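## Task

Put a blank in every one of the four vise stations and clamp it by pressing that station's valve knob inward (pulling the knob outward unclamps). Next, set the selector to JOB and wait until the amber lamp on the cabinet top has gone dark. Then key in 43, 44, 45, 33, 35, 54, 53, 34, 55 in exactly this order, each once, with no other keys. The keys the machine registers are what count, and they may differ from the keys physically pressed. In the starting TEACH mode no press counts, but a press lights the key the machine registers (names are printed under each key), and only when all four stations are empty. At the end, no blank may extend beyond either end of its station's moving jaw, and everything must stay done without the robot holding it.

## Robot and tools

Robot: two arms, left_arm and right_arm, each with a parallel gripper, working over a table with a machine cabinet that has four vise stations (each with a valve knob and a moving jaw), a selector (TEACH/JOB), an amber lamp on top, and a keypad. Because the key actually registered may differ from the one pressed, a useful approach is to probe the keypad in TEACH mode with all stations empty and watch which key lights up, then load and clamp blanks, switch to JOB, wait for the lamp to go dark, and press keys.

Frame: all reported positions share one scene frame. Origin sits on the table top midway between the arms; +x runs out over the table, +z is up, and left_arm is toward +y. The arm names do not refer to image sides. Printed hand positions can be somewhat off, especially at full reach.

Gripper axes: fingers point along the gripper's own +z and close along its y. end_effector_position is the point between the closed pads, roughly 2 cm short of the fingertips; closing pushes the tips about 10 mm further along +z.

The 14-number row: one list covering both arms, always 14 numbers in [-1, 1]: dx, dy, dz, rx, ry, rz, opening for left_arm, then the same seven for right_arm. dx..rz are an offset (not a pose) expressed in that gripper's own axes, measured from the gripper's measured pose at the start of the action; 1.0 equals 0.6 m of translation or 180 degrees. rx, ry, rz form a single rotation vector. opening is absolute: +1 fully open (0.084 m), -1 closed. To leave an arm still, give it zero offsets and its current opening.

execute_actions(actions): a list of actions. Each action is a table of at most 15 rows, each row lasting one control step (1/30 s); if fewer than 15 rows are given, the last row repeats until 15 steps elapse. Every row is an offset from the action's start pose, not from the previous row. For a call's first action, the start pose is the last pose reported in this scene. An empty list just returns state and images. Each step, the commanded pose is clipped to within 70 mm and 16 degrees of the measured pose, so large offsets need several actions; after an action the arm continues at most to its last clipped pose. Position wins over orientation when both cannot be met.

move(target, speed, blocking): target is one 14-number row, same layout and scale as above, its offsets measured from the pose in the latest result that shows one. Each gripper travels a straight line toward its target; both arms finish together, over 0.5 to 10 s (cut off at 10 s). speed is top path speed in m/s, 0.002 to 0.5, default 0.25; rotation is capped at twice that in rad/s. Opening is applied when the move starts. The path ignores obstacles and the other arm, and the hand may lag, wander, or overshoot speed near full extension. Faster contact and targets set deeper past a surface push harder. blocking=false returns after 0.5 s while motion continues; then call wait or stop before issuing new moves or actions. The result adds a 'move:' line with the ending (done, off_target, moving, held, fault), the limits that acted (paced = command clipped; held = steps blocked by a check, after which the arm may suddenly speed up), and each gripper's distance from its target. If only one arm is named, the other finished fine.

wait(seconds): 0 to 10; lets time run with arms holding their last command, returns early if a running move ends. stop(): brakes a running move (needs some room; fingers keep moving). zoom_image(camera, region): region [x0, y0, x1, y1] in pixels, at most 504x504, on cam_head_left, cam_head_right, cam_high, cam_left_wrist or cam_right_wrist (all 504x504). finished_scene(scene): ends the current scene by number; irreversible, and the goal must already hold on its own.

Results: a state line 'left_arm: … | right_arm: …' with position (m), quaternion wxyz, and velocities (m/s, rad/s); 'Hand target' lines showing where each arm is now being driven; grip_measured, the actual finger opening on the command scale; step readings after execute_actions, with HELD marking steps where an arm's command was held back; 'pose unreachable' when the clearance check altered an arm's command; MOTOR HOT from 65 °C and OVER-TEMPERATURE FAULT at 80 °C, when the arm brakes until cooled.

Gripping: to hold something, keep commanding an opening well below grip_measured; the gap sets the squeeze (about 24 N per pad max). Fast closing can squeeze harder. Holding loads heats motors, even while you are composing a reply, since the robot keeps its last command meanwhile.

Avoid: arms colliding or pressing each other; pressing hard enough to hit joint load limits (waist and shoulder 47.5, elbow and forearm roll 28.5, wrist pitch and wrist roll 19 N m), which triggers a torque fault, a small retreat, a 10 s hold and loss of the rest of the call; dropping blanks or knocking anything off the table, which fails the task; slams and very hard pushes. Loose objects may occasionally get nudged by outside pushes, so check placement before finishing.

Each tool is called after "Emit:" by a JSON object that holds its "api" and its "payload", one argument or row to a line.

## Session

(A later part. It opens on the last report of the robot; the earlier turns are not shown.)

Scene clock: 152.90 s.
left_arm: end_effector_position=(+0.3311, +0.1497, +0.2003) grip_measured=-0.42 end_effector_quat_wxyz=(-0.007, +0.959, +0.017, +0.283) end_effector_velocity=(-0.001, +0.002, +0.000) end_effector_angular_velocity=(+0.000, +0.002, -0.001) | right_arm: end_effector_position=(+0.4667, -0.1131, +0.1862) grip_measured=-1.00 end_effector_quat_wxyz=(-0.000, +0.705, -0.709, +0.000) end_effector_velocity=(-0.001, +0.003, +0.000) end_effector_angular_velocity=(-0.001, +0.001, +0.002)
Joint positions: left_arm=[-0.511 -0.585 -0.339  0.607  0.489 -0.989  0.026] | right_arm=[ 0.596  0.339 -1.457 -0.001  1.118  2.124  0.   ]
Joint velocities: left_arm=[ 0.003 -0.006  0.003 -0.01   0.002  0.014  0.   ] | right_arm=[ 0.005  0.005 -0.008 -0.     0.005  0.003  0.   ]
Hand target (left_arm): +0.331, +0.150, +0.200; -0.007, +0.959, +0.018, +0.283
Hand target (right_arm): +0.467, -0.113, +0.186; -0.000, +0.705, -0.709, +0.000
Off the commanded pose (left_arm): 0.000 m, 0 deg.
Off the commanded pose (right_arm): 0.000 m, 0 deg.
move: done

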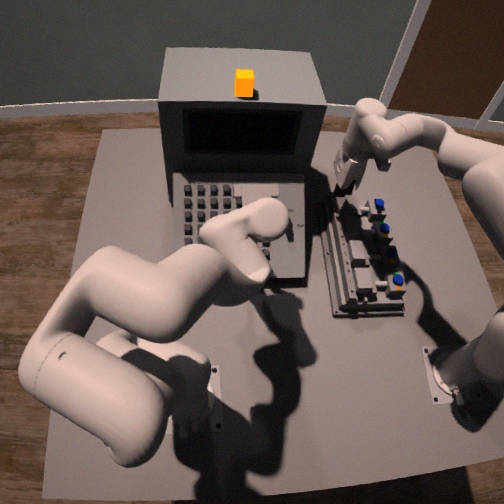

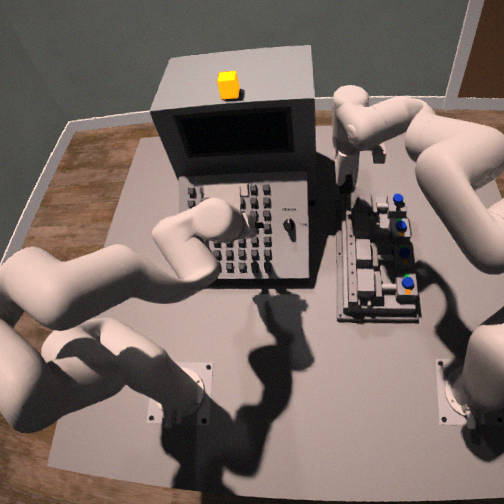

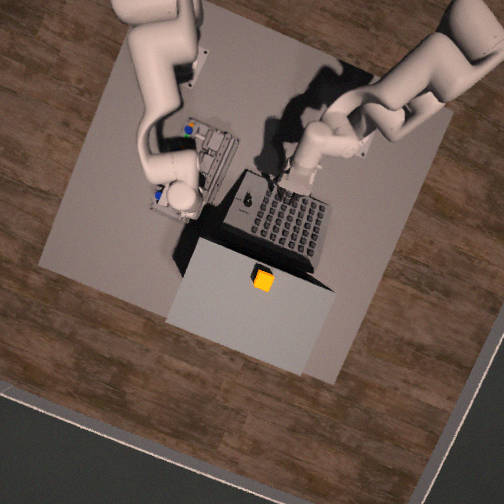

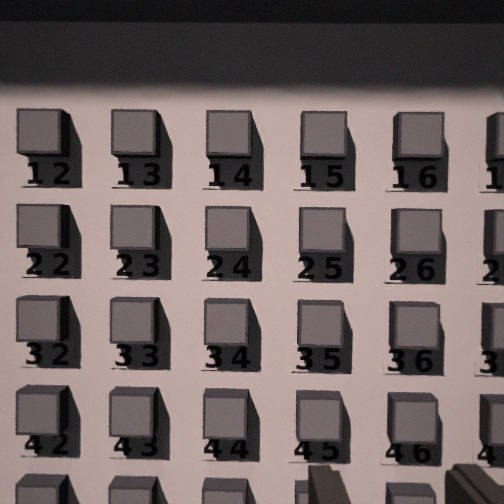

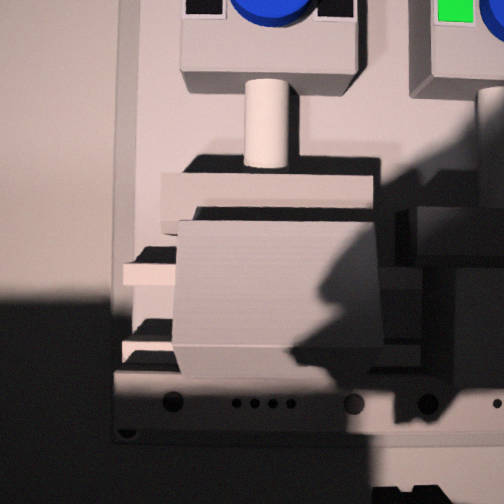

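Emit:
{"api": "move", "payload": {
  "target": [0,0,0,0,0,0,-0.4,0.029,-0.043,0.075,0,0,0,-1],
  "speed": 0.15
}}

Emit:
{"api": "move", "payload": {
  "target": [0,0,0,0,0,0,-0.4,0,0,0.035,0,0,0,-1],
  "speed": 0.03
}}

Emit:
{"api": "zoom_image", "payload": {
  "camera": "cam_head_right",
  "region": [320,160,420,260]
}}

Scene clock: 156.50 s.
left_arm: end_effector_position=(+0.3311, +0.1497, +0.2003) grip_measured=-0.42 end_effector_quat_wxyz=(-0.007, +0.959, +0.017, +0.283) end_effector_velocity=(+0.000, +0.000, +0.000) end_effector_angular_velocity=(+0.001, -0.000, +0.000) | right_arm: end_effector_position=(+0.4923, -0.1305, +0.1418) grip_measured=-1.00 end_effector_quat_wxyz=(-0.001, +0.705, -0.709, +0.001) end_effector_velocity=(-0.001, -0.002, -0.005) end_effector_angular_velocity=(-0.005, +0.007, -0.000)
Joint positions: left_arm=[-0.511 -0.585 -0.339  0.607  0.489 -0.989  0.026] | right_arm=[ 0.548  0.429 -1.457 -0.001  1.027  2.075  0.   ]
Joint velocities: left_arm=[ 0.    -0.    -0.001 -0.     0.001  0.    -0.   ] | right_arm=[-0.002  0.007  0.003 -0.001 -0.002 -0.002  0.   ]
Hand target (left_arm): +0.331, +0.150, +0.200; -0.007, +0.959, +0.017, +0.283
Hand target (right_arm): +0.492, -0.131, +0.141; -0.000, +0.705, -0.709, +0.000
Off the commanded pose (left_arm): 0.000 m, 0 deg.
Off the commanded pose (right_arm): 0.001 m, 0 deg.
move: done

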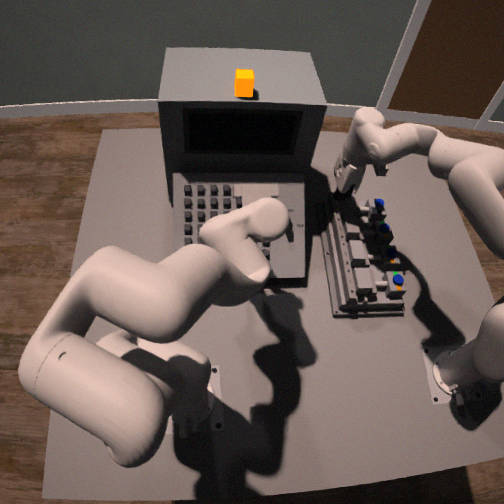

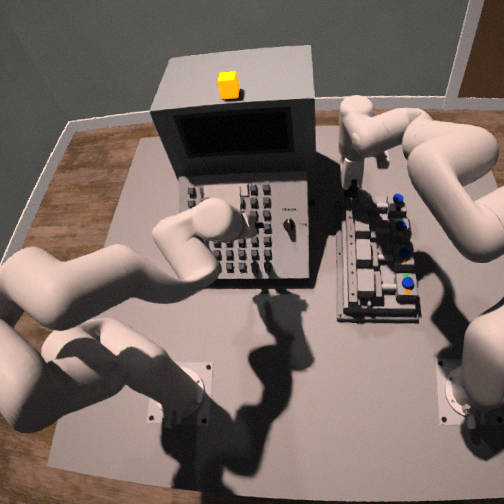

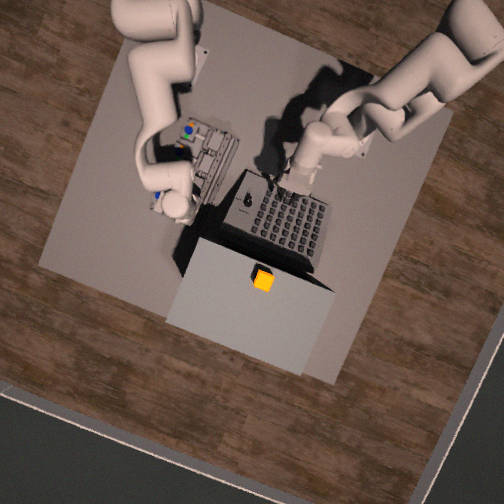

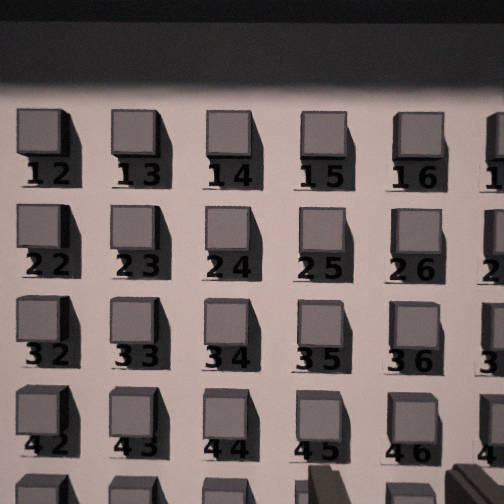

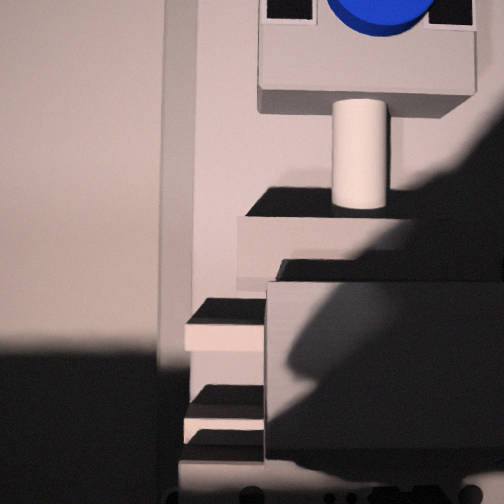

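Scene clock: 157.53 s.
left_arm: end_effector_position=(+0.3311, +0.1497, +0.2003) grip_measured=-0.42 end_effector_quat_wxyz=(-0.007, +0.959, +0.017, +0.283) end_effector_velocity=(-0.000, +0.000, -0.000) end_effector_angular_velocity=(+0.001, +0.000, -0.000) | right_arm: end_effector_position=(+0.4923, -0.1304, +0.1210) grip_measured=-1.00 end_effector_quat_wxyz=(-0.001, +0.705, -0.709, +0.001) end_effector_velocity=(+0.002, -0.001, +0.000) end_effector_angular_velocity=(-0.000, -0.004, -0.001)
Joint positions: left_arm=[-0.511 -0.585 -0.339  0.607  0.489 -0.989  0.026] | right_arm=[ 0.548  0.454 -1.433 -0.001  0.977  2.075  0.   ]
Joint velocities: left_arm=[-0.    -0.    -0.     0.     0.001  0.     0.   ] | right_arm=[-0.002  0.    -0.    -0.002 -0.003 -0.     0.   ]
Hand target (left_arm): +0.331, +0.150, +0.200; -0.007, +0.959, +0.017, +0.283
Hand target (right_arm): +0.492, -0.130, +0.121; -0.001, +0.705, -0.709, +0.001
Off the commanded pose (left_arm): 0.000 m, 0 deg.
Off the commanded pose (right_arm): 0.000 m, 0 deg.
move: done

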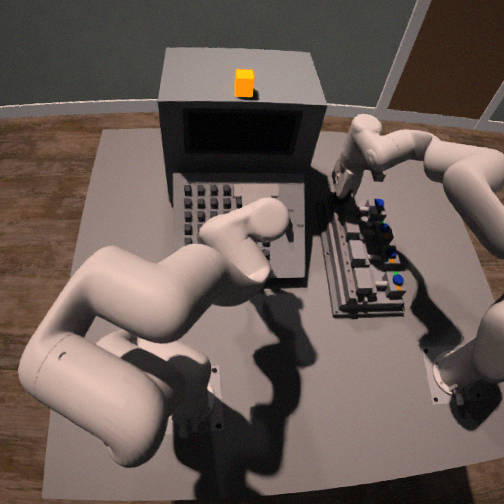

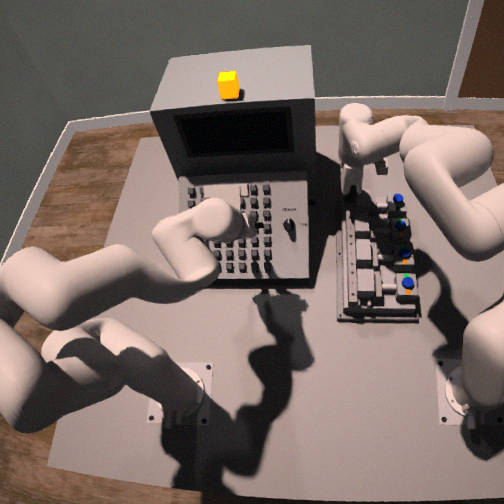

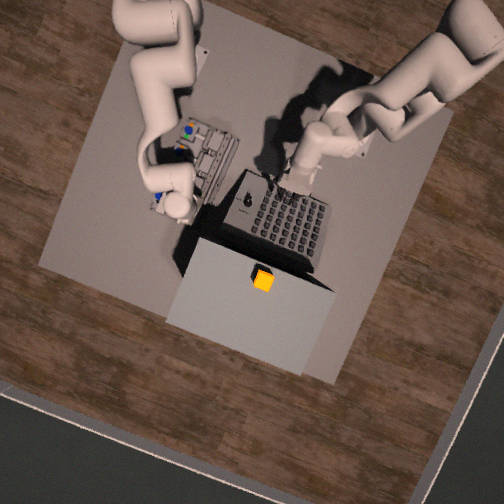

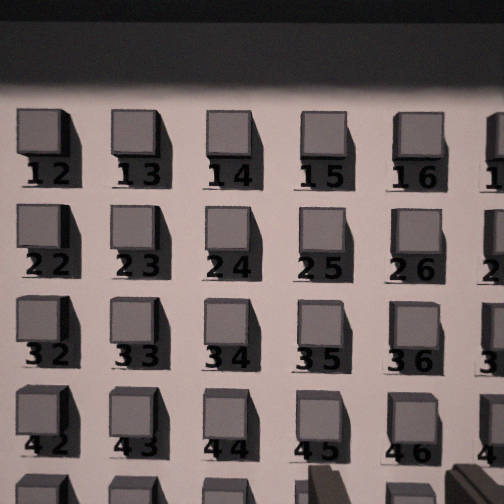

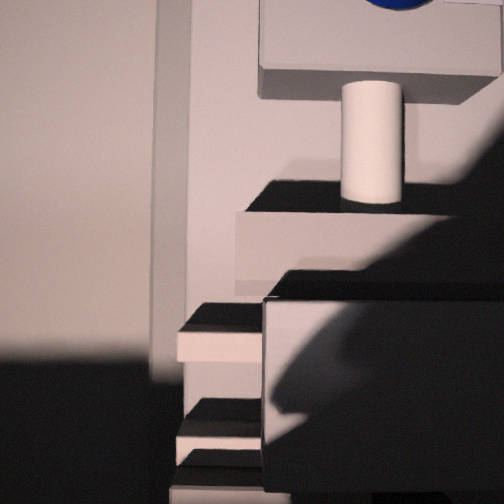

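Region (320, 160, 420, 260) of cam_head_right's 504x504 image, scaled by 5.040, with more detail than that image has.

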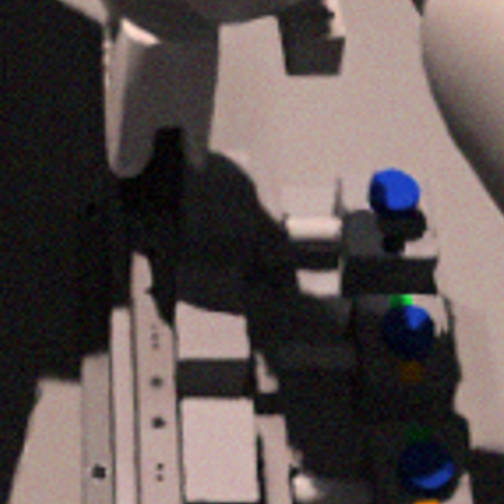

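Appears to have moved (gap now visible). Look from above.

Emit:
{"api": "move", "payload": {
  "target": [0,0,0,0,0,0,-0.4,-0.029,0.043,-0.11,0,0,0,-1]
}}

Scene clock: 158.73 s.
left_arm: end_effector_position=(+0.3311, +0.1497, +0.2003) grip_measured=-0.42 end_effector_quat_wxyz=(-0.007, +0.959, +0.017, +0.283) end_effector_velocity=(-0.000, -0.000, +0.000) end_effector_angular_velocity=(+0.000, -0.000, -0.000) | right_arm: end_effector_position=(+0.4666, -0.1132, +0.1860) grip_measured=-1.00 end_effector_quat_wxyz=(-0.000, +0.705, -0.709, +0.000) end_effector_velocity=(+0.001, +0.002, +0.006) end_effector_angular_velocity=(+0.004, -0.007, -0.000)
Joint positions: left_arm=[-0.511 -0.585 -0.339  0.607  0.489 -0.989  0.026] | right_arm=[ 0.596  0.339 -1.457 -0.001  1.118  2.124  0.   ]
Joint velocities: left_arm=[-0. -0.  0.  0.  0. -0. -0.] | right_arm=[ 0.002 -0.006 -0.008 -0.     0.006  0.003  0.   ]
Hand target (left_arm): +0.331, +0.150, +0.200; -0.007, +0.959, +0.017, +0.283
Hand target (right_arm): +0.467, -0.113, +0.187; -0.001, +0.705, -0.709, +0.001
Off the commanded pose (left_arm): 0.000 m, 0 deg.
Off the commanded pose (right_arm): 0.001 m, 0 deg.
move: done

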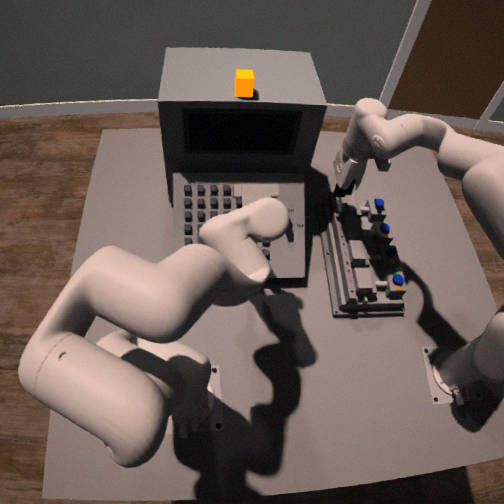

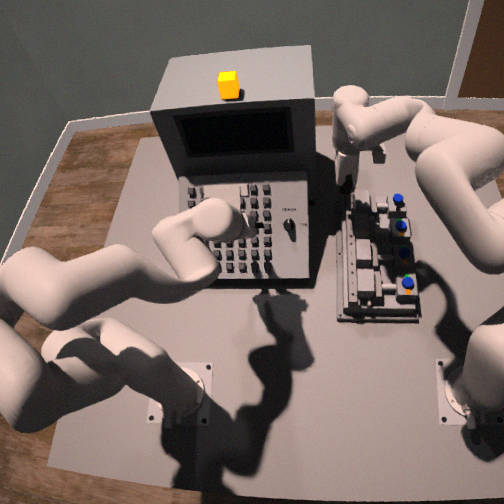

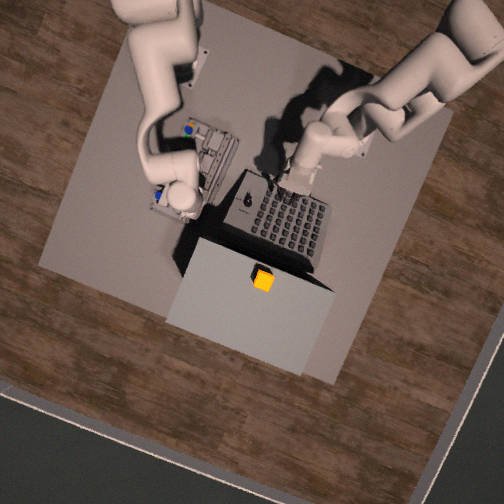

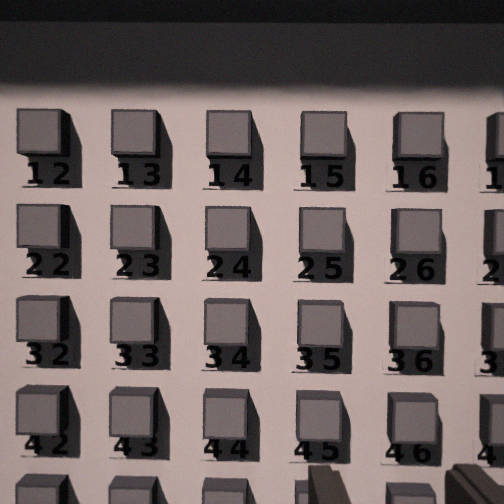

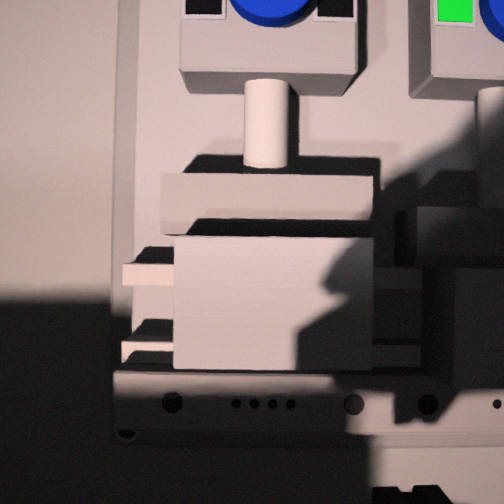

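Emit:
{"api": "move", "payload": {
  "target": [0,0.1,0,0,0,0,-0.4,0.071,-0.0455,0.075,0,0,0,0.62]
}}

Emit:
{"api": "execute_actions", "payload": {
  "actions": [
    [[0,0,0,0,0,0,-0.4,0,0,0.006,0,0,0,0.62],[0,0,0,0,0,0,-0.4,0,0,0.012,0,0,0,0.62],[0,0,0,0,0,0,-0.4,0,0,0.018,0,0,0,0.62],[0,0,0,0,0,0,-0.4,0,0,0.024,0,0,0,0.62],[0,0,0,0,0,0,-0.4,0,0,0.03,0,0,0,0.62],[0,0,0,0,0,0,-0.4,0,0,0.035,0,0,0,0.62],[0,0,0,0,0,0,-0.4,0,0,0.04,0,0,0,0.62]],
    [[0,0,0,0,0,0,-0.4,0,0,0,0,0,0,0.5],[0,0,0,0,0,0,-0.4,0,0,0,0,0,0,0.42],[0,0,0,0,0,0,-0.4,0,0,0,0,0,0,0.35],[0,0,0,0,0,0,-0.4,0,0,0,0,0,0,0.25],[0,0,0,0,0,0,-0.4,0,0,0,0,0,0,0.1]]
  ]
}}

Scene clock: 161.40 s.
left_arm: end_effector_position=(+0.3331, +0.0901, +0.2001) grip_measured=-0.42 end_effector_quat_wxyz=(-0.007, +0.959, +0.017, +0.282) end_effector_velocity=(+0.001, -0.002, +0.000) end_effector_angular_velocity=(+0.001, -0.002, +0.003) | right_arm: end_effector_position=(+0.4936, -0.1556, +0.1414) grip_measured=+0.61 end_effector_quat_wxyz=(-0.000, +0.705, -0.709, +0.001) end_effector_velocity=(-0.001, -0.003, -0.005) end_effector_angular_velocity=(-0.006, +0.005, +0.002)
Joint positions: left_arm=[-0.67  -0.431 -0.474  0.704  0.551 -1.213  0.026] | right_arm=[ 0.508  0.394 -1.405 -0.001  1.01   2.034  0.07 ]
Joint velocities: left_arm=[-0.005  0.008 -0.008  0.008  0.004 -0.013  0.   ] | right_arm=[-0.003  0.005  0.004 -0.003 -0.002 -0.003  0.   ]
Hand target (left_arm): +0.333, +0.090, +0.200; -0.007, +0.959, +0.017, +0.283
Hand target (right_arm): +0.494, -0.156, +0.141; -0.000, +0.705, -0.709, +0.000
Off the commanded pose (left_arm): 0.000 m, 0 deg.
Off the commanded pose (right_arm): 0.001 m, 0 deg.
move: done

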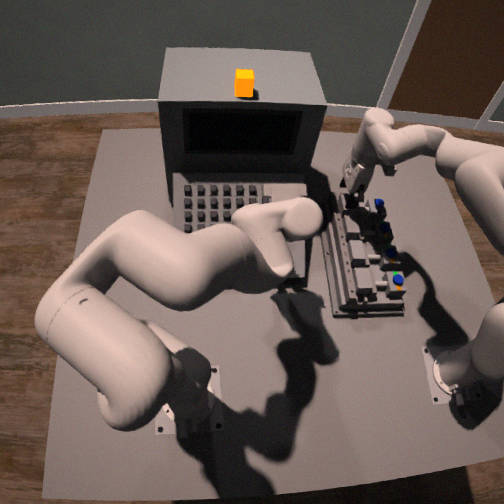

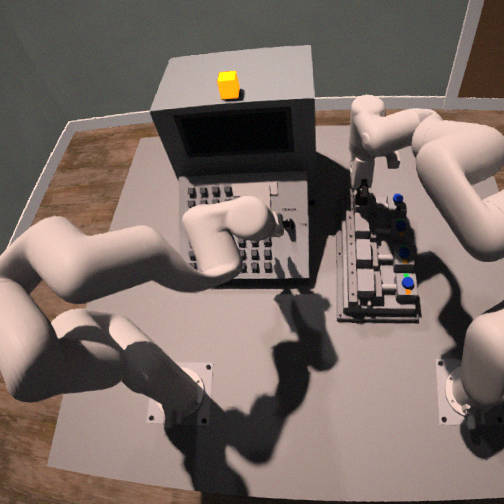

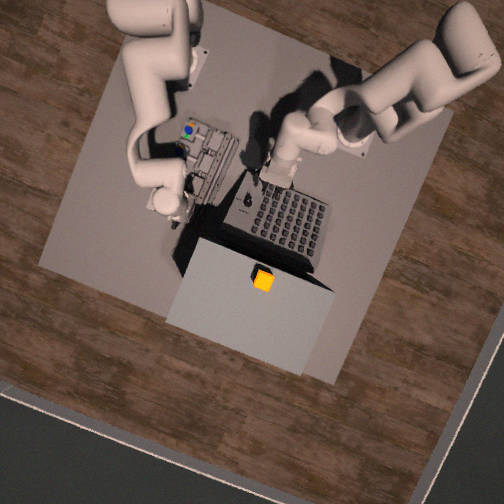

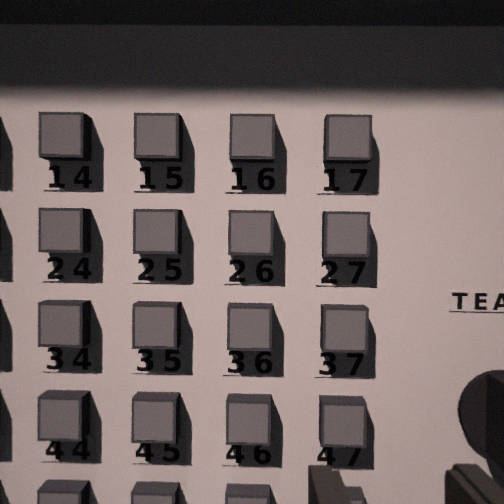

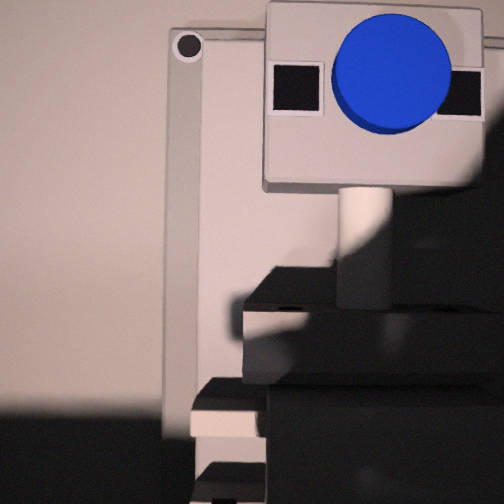

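Scene clock: 162.40 s.
left_arm: end_effector_position=(+0.3331, +0.0901, +0.2001) grip_measured=-0.42 end_effector_quat_wxyz=(-0.007, +0.959, +0.018, +0.283) end_effector_velocity=(-0.000, -0.000, -0.000) end_effector_angular_velocity=(-0.000, +0.000, -0.000) | right_arm: end_effector_position=(+0.4936, -0.1556, +0.1183) grip_measured=+0.37 end_effector_quat_wxyz=(-0.001, +0.705, -0.709, +0.001) end_effector_velocity=(-0.000, -0.001, -0.001) end_effector_angular_velocity=(-0.002, +0.001, +0.001)
Joint positions: left_arm=[-0.67  -0.431 -0.474  0.704  0.551 -1.213  0.026] | right_arm=[ 0.508  0.423 -1.378 -0.001  0.953  2.034  0.06 ]
Joint velocities: left_arm=[-0.001 -0.001  0.001 -0.    -0.    -0.     0.   ] | right_arm=[-0.     0.     0.002 -0.002 -0.    -0.     0.   ]
Hand target (left_arm): +0.333, +0.090, +0.200; -0.007, +0.959, +0.018, +0.283
Hand target (right_arm): +0.493, -0.156, +0.118; -0.000, +0.705, -0.709, +0.001
Off the commanded pose (left_arm): 0.000 m, 0 deg.
Off the commanded pose (right_arm): 0.000 m, 0 deg.
Step readings (end_effector_position; steps 1 to 15: 1st action; 16 to 30: 2nd action):
0: left_arm (+0.3331, +0.0901, +0.2001) | right_arm (+0.4936, -0.1556, +0.1414)
1: left_arm (+0.3331, +0.0900, +0.2001) | right_arm (+0.4936, -0.1557, +0.1413)
2: left_arm (+0.3331, +0.0900, +0.2001) | right_arm (+0.4937, -0.1556, +0.1409)
4: left_arm (+0.3331, +0.0901, +0.2001) | right_arm (+0.4940, -0.1554, +0.1385)
8: left_arm (+0.3331, +0.0901, +0.2001) | right_arm (+0.4931, -0.1558, +0.1265)
15: left_arm (+0.3331, +0.0901, +0.2001) | right_arm (+0.4934, -0.1556, +0.1180)
16: left_arm (+0.3331, +0.0901, +0.2001) | right_arm (+0.4936, -0.1556, +0.1182)
17: left_arm (+0.3331, +0.0901, +0.2001) | right_arm (+0.4937, -0.1555, +0.1182)
19: left_arm (+0.3331, +0.0901, +0.2001) | right_arm (+0.4936, -0.1555, +0.1183)
23: left_arm (+0.3331, +0.0901, +0.2001) | right_arm (+0.4936, -0.1555, +0.1184)
30: end_effector_position above

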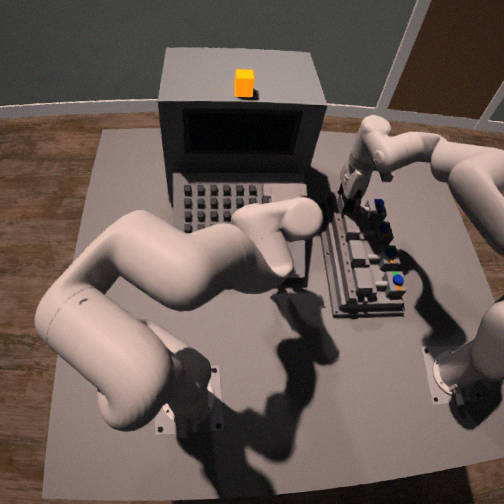

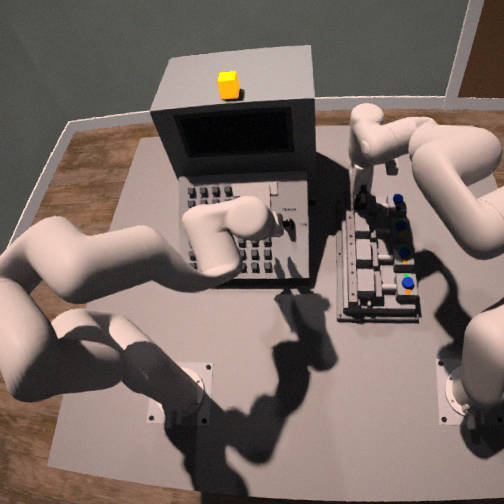

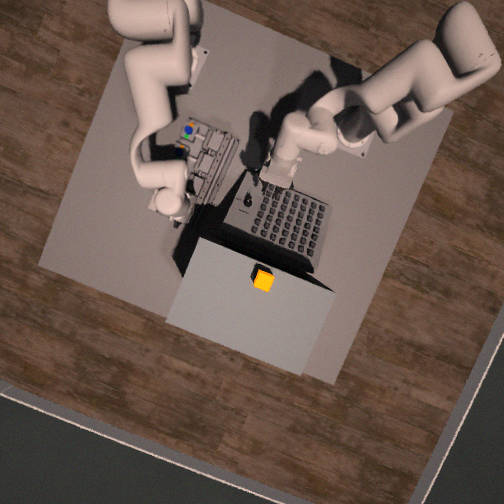

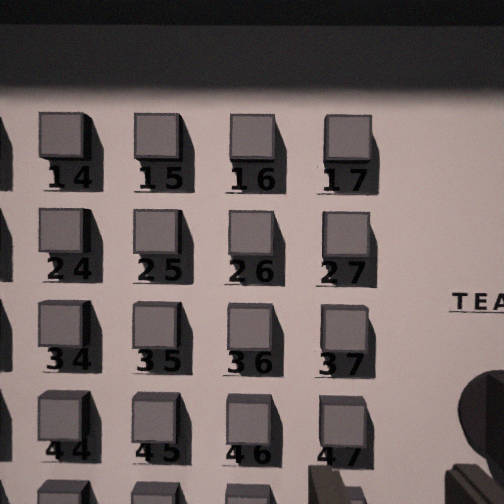

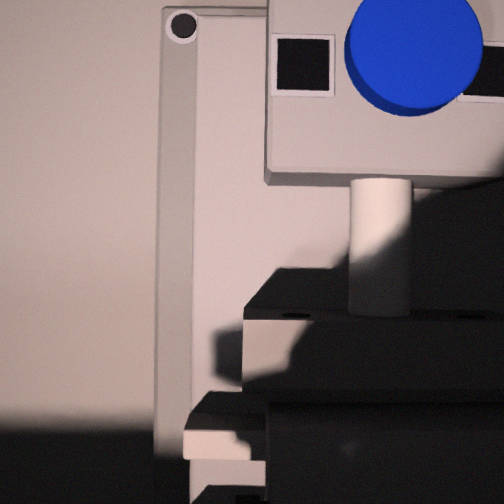

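Emit:
{"api": "execute_actions", "payload": {
  "actions": [
    [[0,0,0,0,0,0,-0.4,0,-0.0015,0,0,0,0,0.1],[0,0,0,0,0,0,-0.4,0,-0.003,0,0,0,0,0.1],[0,0,0,0,0,0,-0.4,0,-0.003,0,0,0,0,0.1],[0,0,0,0,0,0,-0.4,0,-0.003,0,0,0,0,0.1],[0,0,0,0,0,0,-0.4,0,-0.003,0,0,0,0,0.1],[0,0,0,0,0,0,-0.4,0,-0.003,0,0,0,0,0.1],[0,0,0,0,0,0,-0.4,0,-0.003,0,0,0,0,0.1],[0,0,0,0,0,0,-0.4,0,-0.003,0,0,0,0,0.35],[0,0,0,0,0,0,-0.4,0,-0.003,0,0,0,0,0.42],[0,0,0,0,0,0,-0.4,0,-0.003,0,0,0,0,0.56]],
    [[0,0,0,0,0,0,-0.4,0,0,-0.015,0,0,0,0.56],[0,0,0,0,0,0,-0.4,0,0,-0.03,0,0,0,0.56],[0,0,0,0,0,0,-0.4,0,0,-0.05,0,0,0,0.56]]
  ]
}}

Emit:
{"api": "move", "payload": {
  "target": [0,0.09,0.05,0,0,0,-0.4,0.169,0.003,0.006,0,0,0,-1],
  "speed": 0.3
}}

Emit:
{"api": "execute_actions", "payload": {
  "actions": [
    [[0,0,0,0,0,0,-0.4,0,0,0.008,0,0,0,-1],[0,0,0,0,0,0,-0.4,0,0,0.014,0,0,0,-1],[0,0,0,0,0,0,-0.4,0,0,0.02,0,0,0,-1],[0,0,0,0,0,0,-0.4,0,0,0.025,0,0,0,-1],[0,0,0,0,0,0,-0.4,0,0,0.03,0,0,0,-1],[0,0,0,0,0,0,-0.4,0,0,0.034,0,0,0,-1],[0,0,0,0,0,0,-0.4,0,0,0.038,0,0,0,-1],[0,0,0,0,0,0,-0.4,0,0,0.043,0,0,0,-1],[0,0,0,0,0,0,-0.4,0,0,0.048,0,0,0,-1]],
    [[0,0,0,0,0,0,-0.4,0,0,-0.02,0,0,0,-1],[0,0,0,0,0,0,-0.4,0,0,-0.04,0,0,0,-1],[0,0,0,0,0,0,-0.4,0.02,0,-0.06,0,0,0,-1],[0,0,0,0,0,0,-0.4,0.04,0,-0.07,0,0,0,-1],[0,0,0,0,0,0,-0.4,0.07,0,-0.07,0,0,0,-1]]
  ]
}}

Emit:
{"api": "zoom_image", "payload": {
  "camera": "cam_head_right",
  "region": [320,170,440,290]
}}

Scene clock: 166.40 s.
left_arm: end_effector_position=(+0.3331, +0.0901, +0.2001) grip_measured=-0.42 end_effector_quat_wxyz=(-0.007, +0.959, +0.018, +0.283) end_effector_velocity=(-0.000, -0.000, -0.000) end_effector_angular_velocity=(+0.000, -0.000, -0.001) | right_arm: end_effector_position=(+0.4941, -0.1564, +0.1450) grip_measured=+0.55 end_effector_quat_wxyz=(+0.002, +0.705, -0.709, -0.000) end_effector_velocity=(+0.000, +0.001, +0.003) end_effector_angular_velocity=(-0.000, +0.002, -0.000)
Joint positions: left_arm=[-0.67  -0.431 -0.474  0.704  0.551 -1.213  0.026] | right_arm=[ 0.506  0.395 -1.418 -0.001  1.028  2.033  0.067]
Joint velocities: left_arm=[-0.  0.  0.  0. -0.  0. -0.] | right_arm=[ 0.    -0.    -0.009  0.001  0.011  0.     0.   ]
Hand target (left_arm): +0.333, +0.090, +0.200; -0.007, +0.959, +0.018, +0.283
Hand target (right_arm): +0.495, -0.156, +0.146; +0.002, +0.705, -0.709, +0.000
Off the commanded pose (left_arm): 0.000 m, 0 deg.
Off the commanded pose (right_arm): 0.001 m, 0 deg.
Step readings (end_effector_position; steps 1 to 15: 1st action; 16 to 30: 2nd action):
0: left_arm (+0.3331, +0.0901, +0.2001) | right_arm (+0.4934, -0.1556, +0.1181)
1: left_arm (+0.3331, +0.0901, +0.2001) | right_arm (+0.4935, -0.1556, +0.1181)
2: left_arm (+0.3331, +0.0901, +0.2001) | right_arm (+0.4935, -0.1556, +0.1181)
4: left_arm (+0.3331, +0.0901, +0.2001) | right_arm (+0.4940, -0.1556, +0.1181)
8: left_arm (+0.3331, +0.0901, +0.2001) | right_arm (+0.4949, -0.1556, +0.1181)
15: left_arm (+0.3331, +0.0901, +0.2001) | right_arm (+0.4943, -0.1562, +0.1162)
16: left_arm (+0.3331, +0.0901, +0.2001) | right_arm (+0.4945, -0.1562, +0.1166)
17: left_arm (+0.3331, +0.0901, +0.2001) | right_arm (+0.4942, -0.1563, +0.1175)
19: left_arm (+0.3331, +0.0901, +0.2001) | right_arm (+0.4935, -0.1567, +0.1233)
23: left_arm (+0.3331, +0.0901, +0.2001) | right_arm (+0.4960, -0.1555, +0.1436)
30: end_effector_position above

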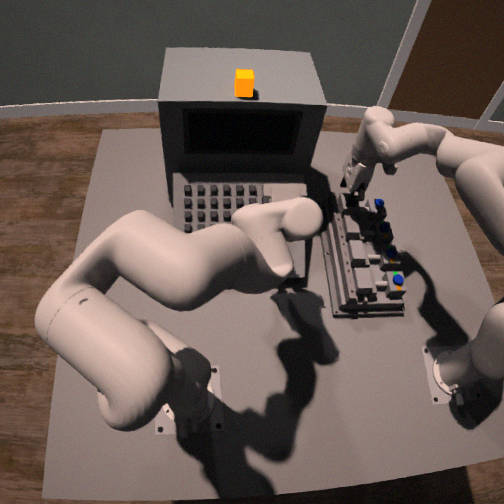

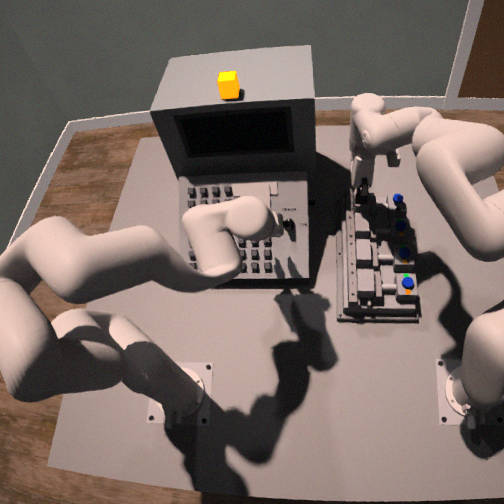

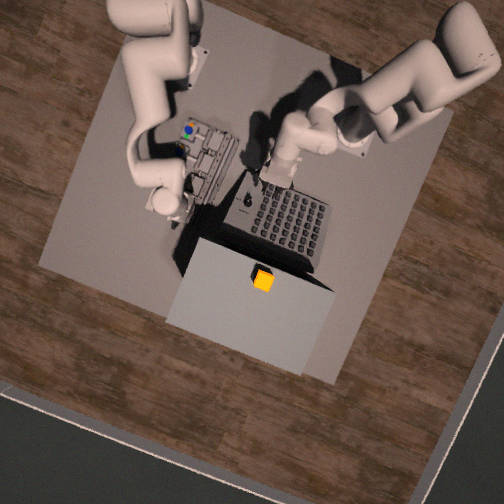

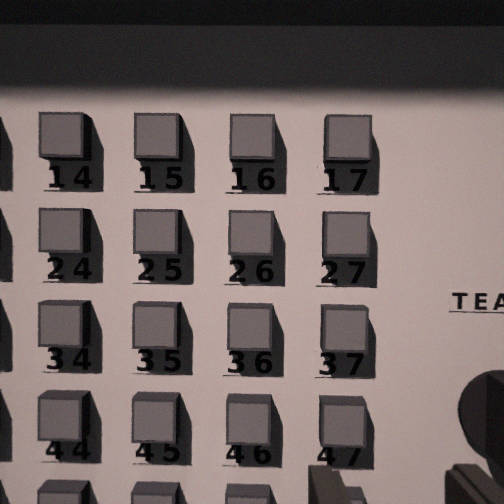

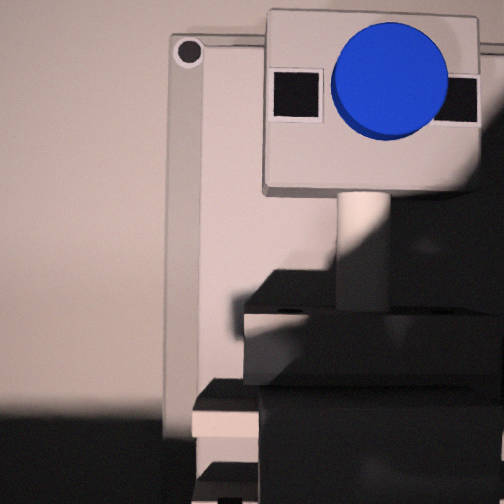

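Scene clock: 167.33 s.
left_arm: end_effector_position=(+0.3513, +0.0371, +0.1749) grip_measured=-0.42 end_effector_quat_wxyz=(-0.007, +0.959, +0.018, +0.282) end_effector_velocity=(+0.000, -0.001, -0.001) end_effector_angular_velocity=(+0.001, +0.001, +0.001) | right_arm: end_effector_position=(+0.4918, -0.2574, +0.1417) grip_measured=-1.00 end_effector_quat_wxyz=(+0.003, +0.706, -0.709, -0.000) end_effector_velocity=(+0.000, -0.003, +0.000) end_effector_angular_velocity=(+0.002, -0.001, -0.001)
Joint positions: left_arm=[-0.742 -0.195 -0.625  0.82   0.528 -1.404  0.026] | right_arm=[ 0.336  0.271 -1.23  -0.003  0.964  1.863  0.   ]
Joint velocities: left_arm=[-0.002  0.008 -0.005  0.003  0.    -0.007 -0.   ] | right_arm=[-0.005 -0.003  0.004  0.002 -0.003 -0.006  0.   ]
Hand target (left_arm): +0.351, +0.037, +0.175; -0.007, +0.959, +0.018, +0.282
Hand target (right_arm): +0.492, -0.258, +0.142; +0.003, +0.705, -0.709, -0.000
Off the commanded pose (left_arm): 0.000 m, 0 deg.
Off the commanded pose (right_arm): 0.000 m, 0 deg.
move: done

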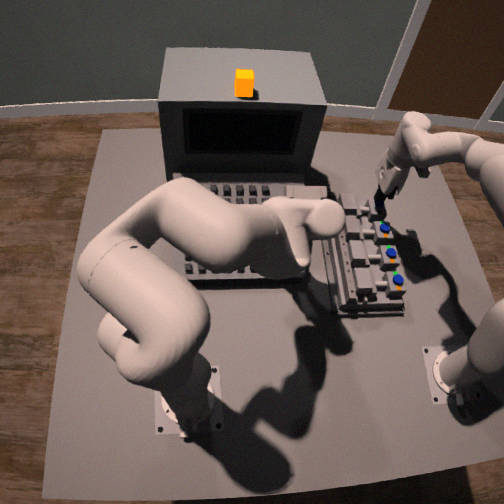

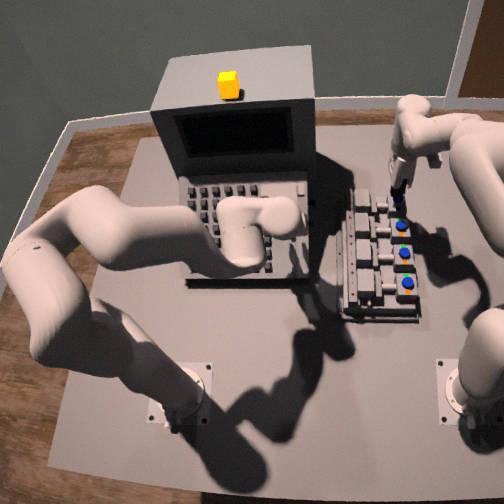

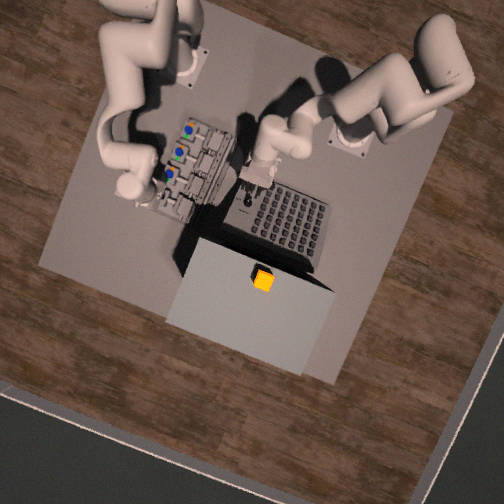

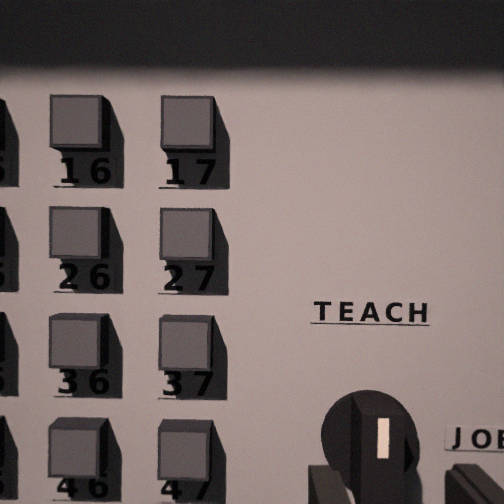

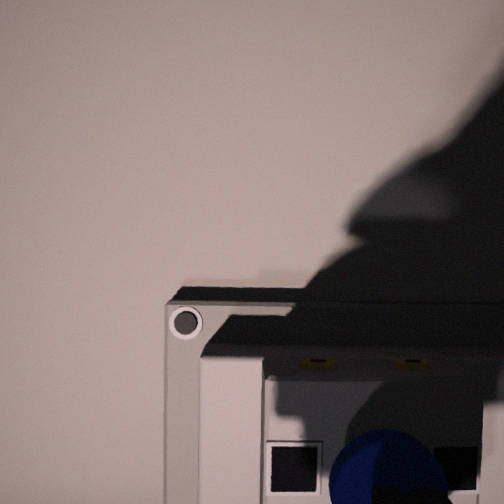

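Scene clock: 168.33 s.
left_arm: end_effector_position=(+0.3513, +0.0371, +0.1749) grip_measured=-0.42 end_effector_quat_wxyz=(-0.007, +0.959, +0.018, +0.282) end_effector_velocity=(+0.000, -0.000, +0.001) end_effector_angular_velocity=(-0.002, -0.001, +0.000) | right_arm: end_effector_position=(+0.4928, -0.2980, +0.1589) grip_measured=-1.00 end_effector_quat_wxyz=(+0.000, +0.705, -0.709, +0.001) end_effector_velocity=(-0.004, -0.009, +0.005) end_effector_angular_velocity=(-0.001, +0.013, +0.014)
Joint positions: left_arm=[-0.742 -0.195 -0.625  0.82   0.528 -1.404  0.026] | right_arm=[ 0.26   0.216 -1.207 -0.003  0.989  1.788  0.   ]
Joint velocities: left_arm=[ 0.    -0.001 -0.    -0.001 -0.001 -0.    -0.   ] | right_arm=[-0.017 -0.015  0.002  0.002  0.025 -0.032  0.   ]
Hand target (left_arm): +0.351, +0.037, +0.175; -0.007, +0.959, +0.018, +0.282
Hand target (right_arm): +0.493, -0.299, +0.161; -0.001, +0.706, -0.709, +0.002
Off the commanded pose (left_arm): 0.000 m, 0 deg.
Off the commanded pose (right_arm): 0.002 m, 0 deg.
Step readings (end_effector_position; steps 1 to 15: 1st action; 16 to 30: 2nd action):
0: left_arm (+0.3513, +0.0371, +0.1749) | right_arm (+0.4918, -0.2574, +0.1417)
1: left_arm (+0.3513, +0.0370, +0.1748) | right_arm (+0.4918, -0.2575, +0.1416)
2: left_arm (+0.3513, +0.0370, +0.1748) | right_arm (+0.4920, -0.2575, +0.1413)
4: left_arm (+0.3513, +0.0370, +0.1749) | right_arm (+0.4923, -0.2573, +0.1382)
8: left_arm (+0.3513, +0.0371, +0.1749) | right_arm (+0.4915, -0.2574, +0.1271)
15: left_arm (+0.3513, +0.0371, +0.1749) | right_arm (+0.4935, -0.2568, +0.1189)
16: left_arm (+0.3513, +0.0371, +0.1749) | right_arm (+0.4937, -0.2568, +0.1189)
17: left_arm (+0.3513, +0.0371, +0.1749) | right_arm (+0.4935, -0.2569, +0.1197)
19: left_arm (+0.3513, +0.0371, +0.1749) | right_arm (+0.4901, -0.2588, +0.1228)
23: left_arm (+0.3513, +0.0371, +0.1749) | right_arm (+0.4935, -0.2825, +0.1493)
30: end_effector_position above

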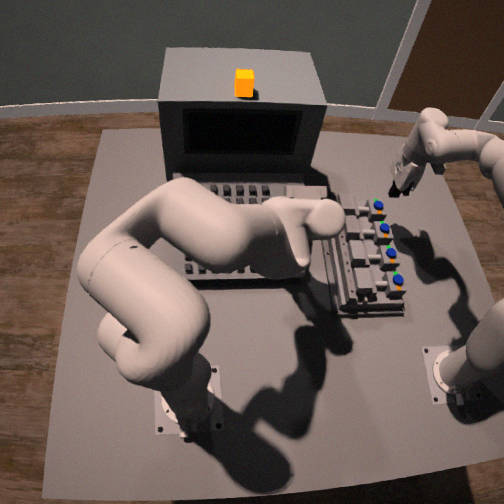

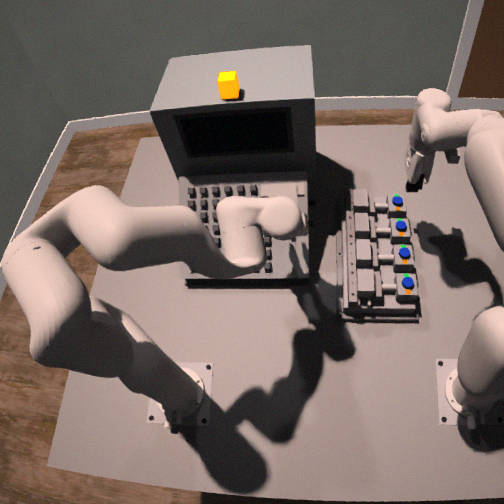

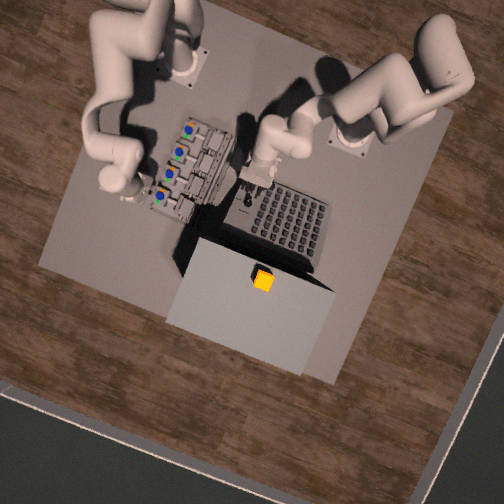

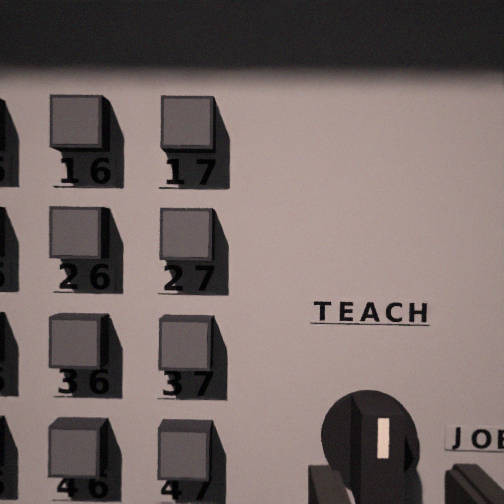

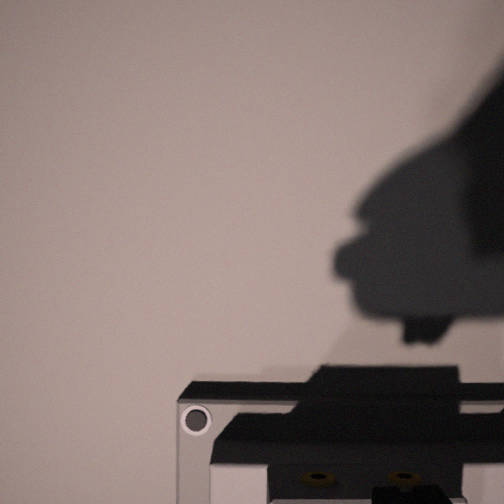

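Region (320, 170, 440, 290) of cam_head_right's 504x504 image, scaled by 4.200, with more detail than that image has.

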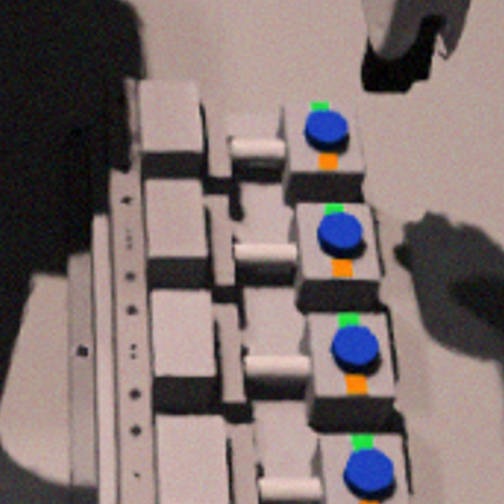

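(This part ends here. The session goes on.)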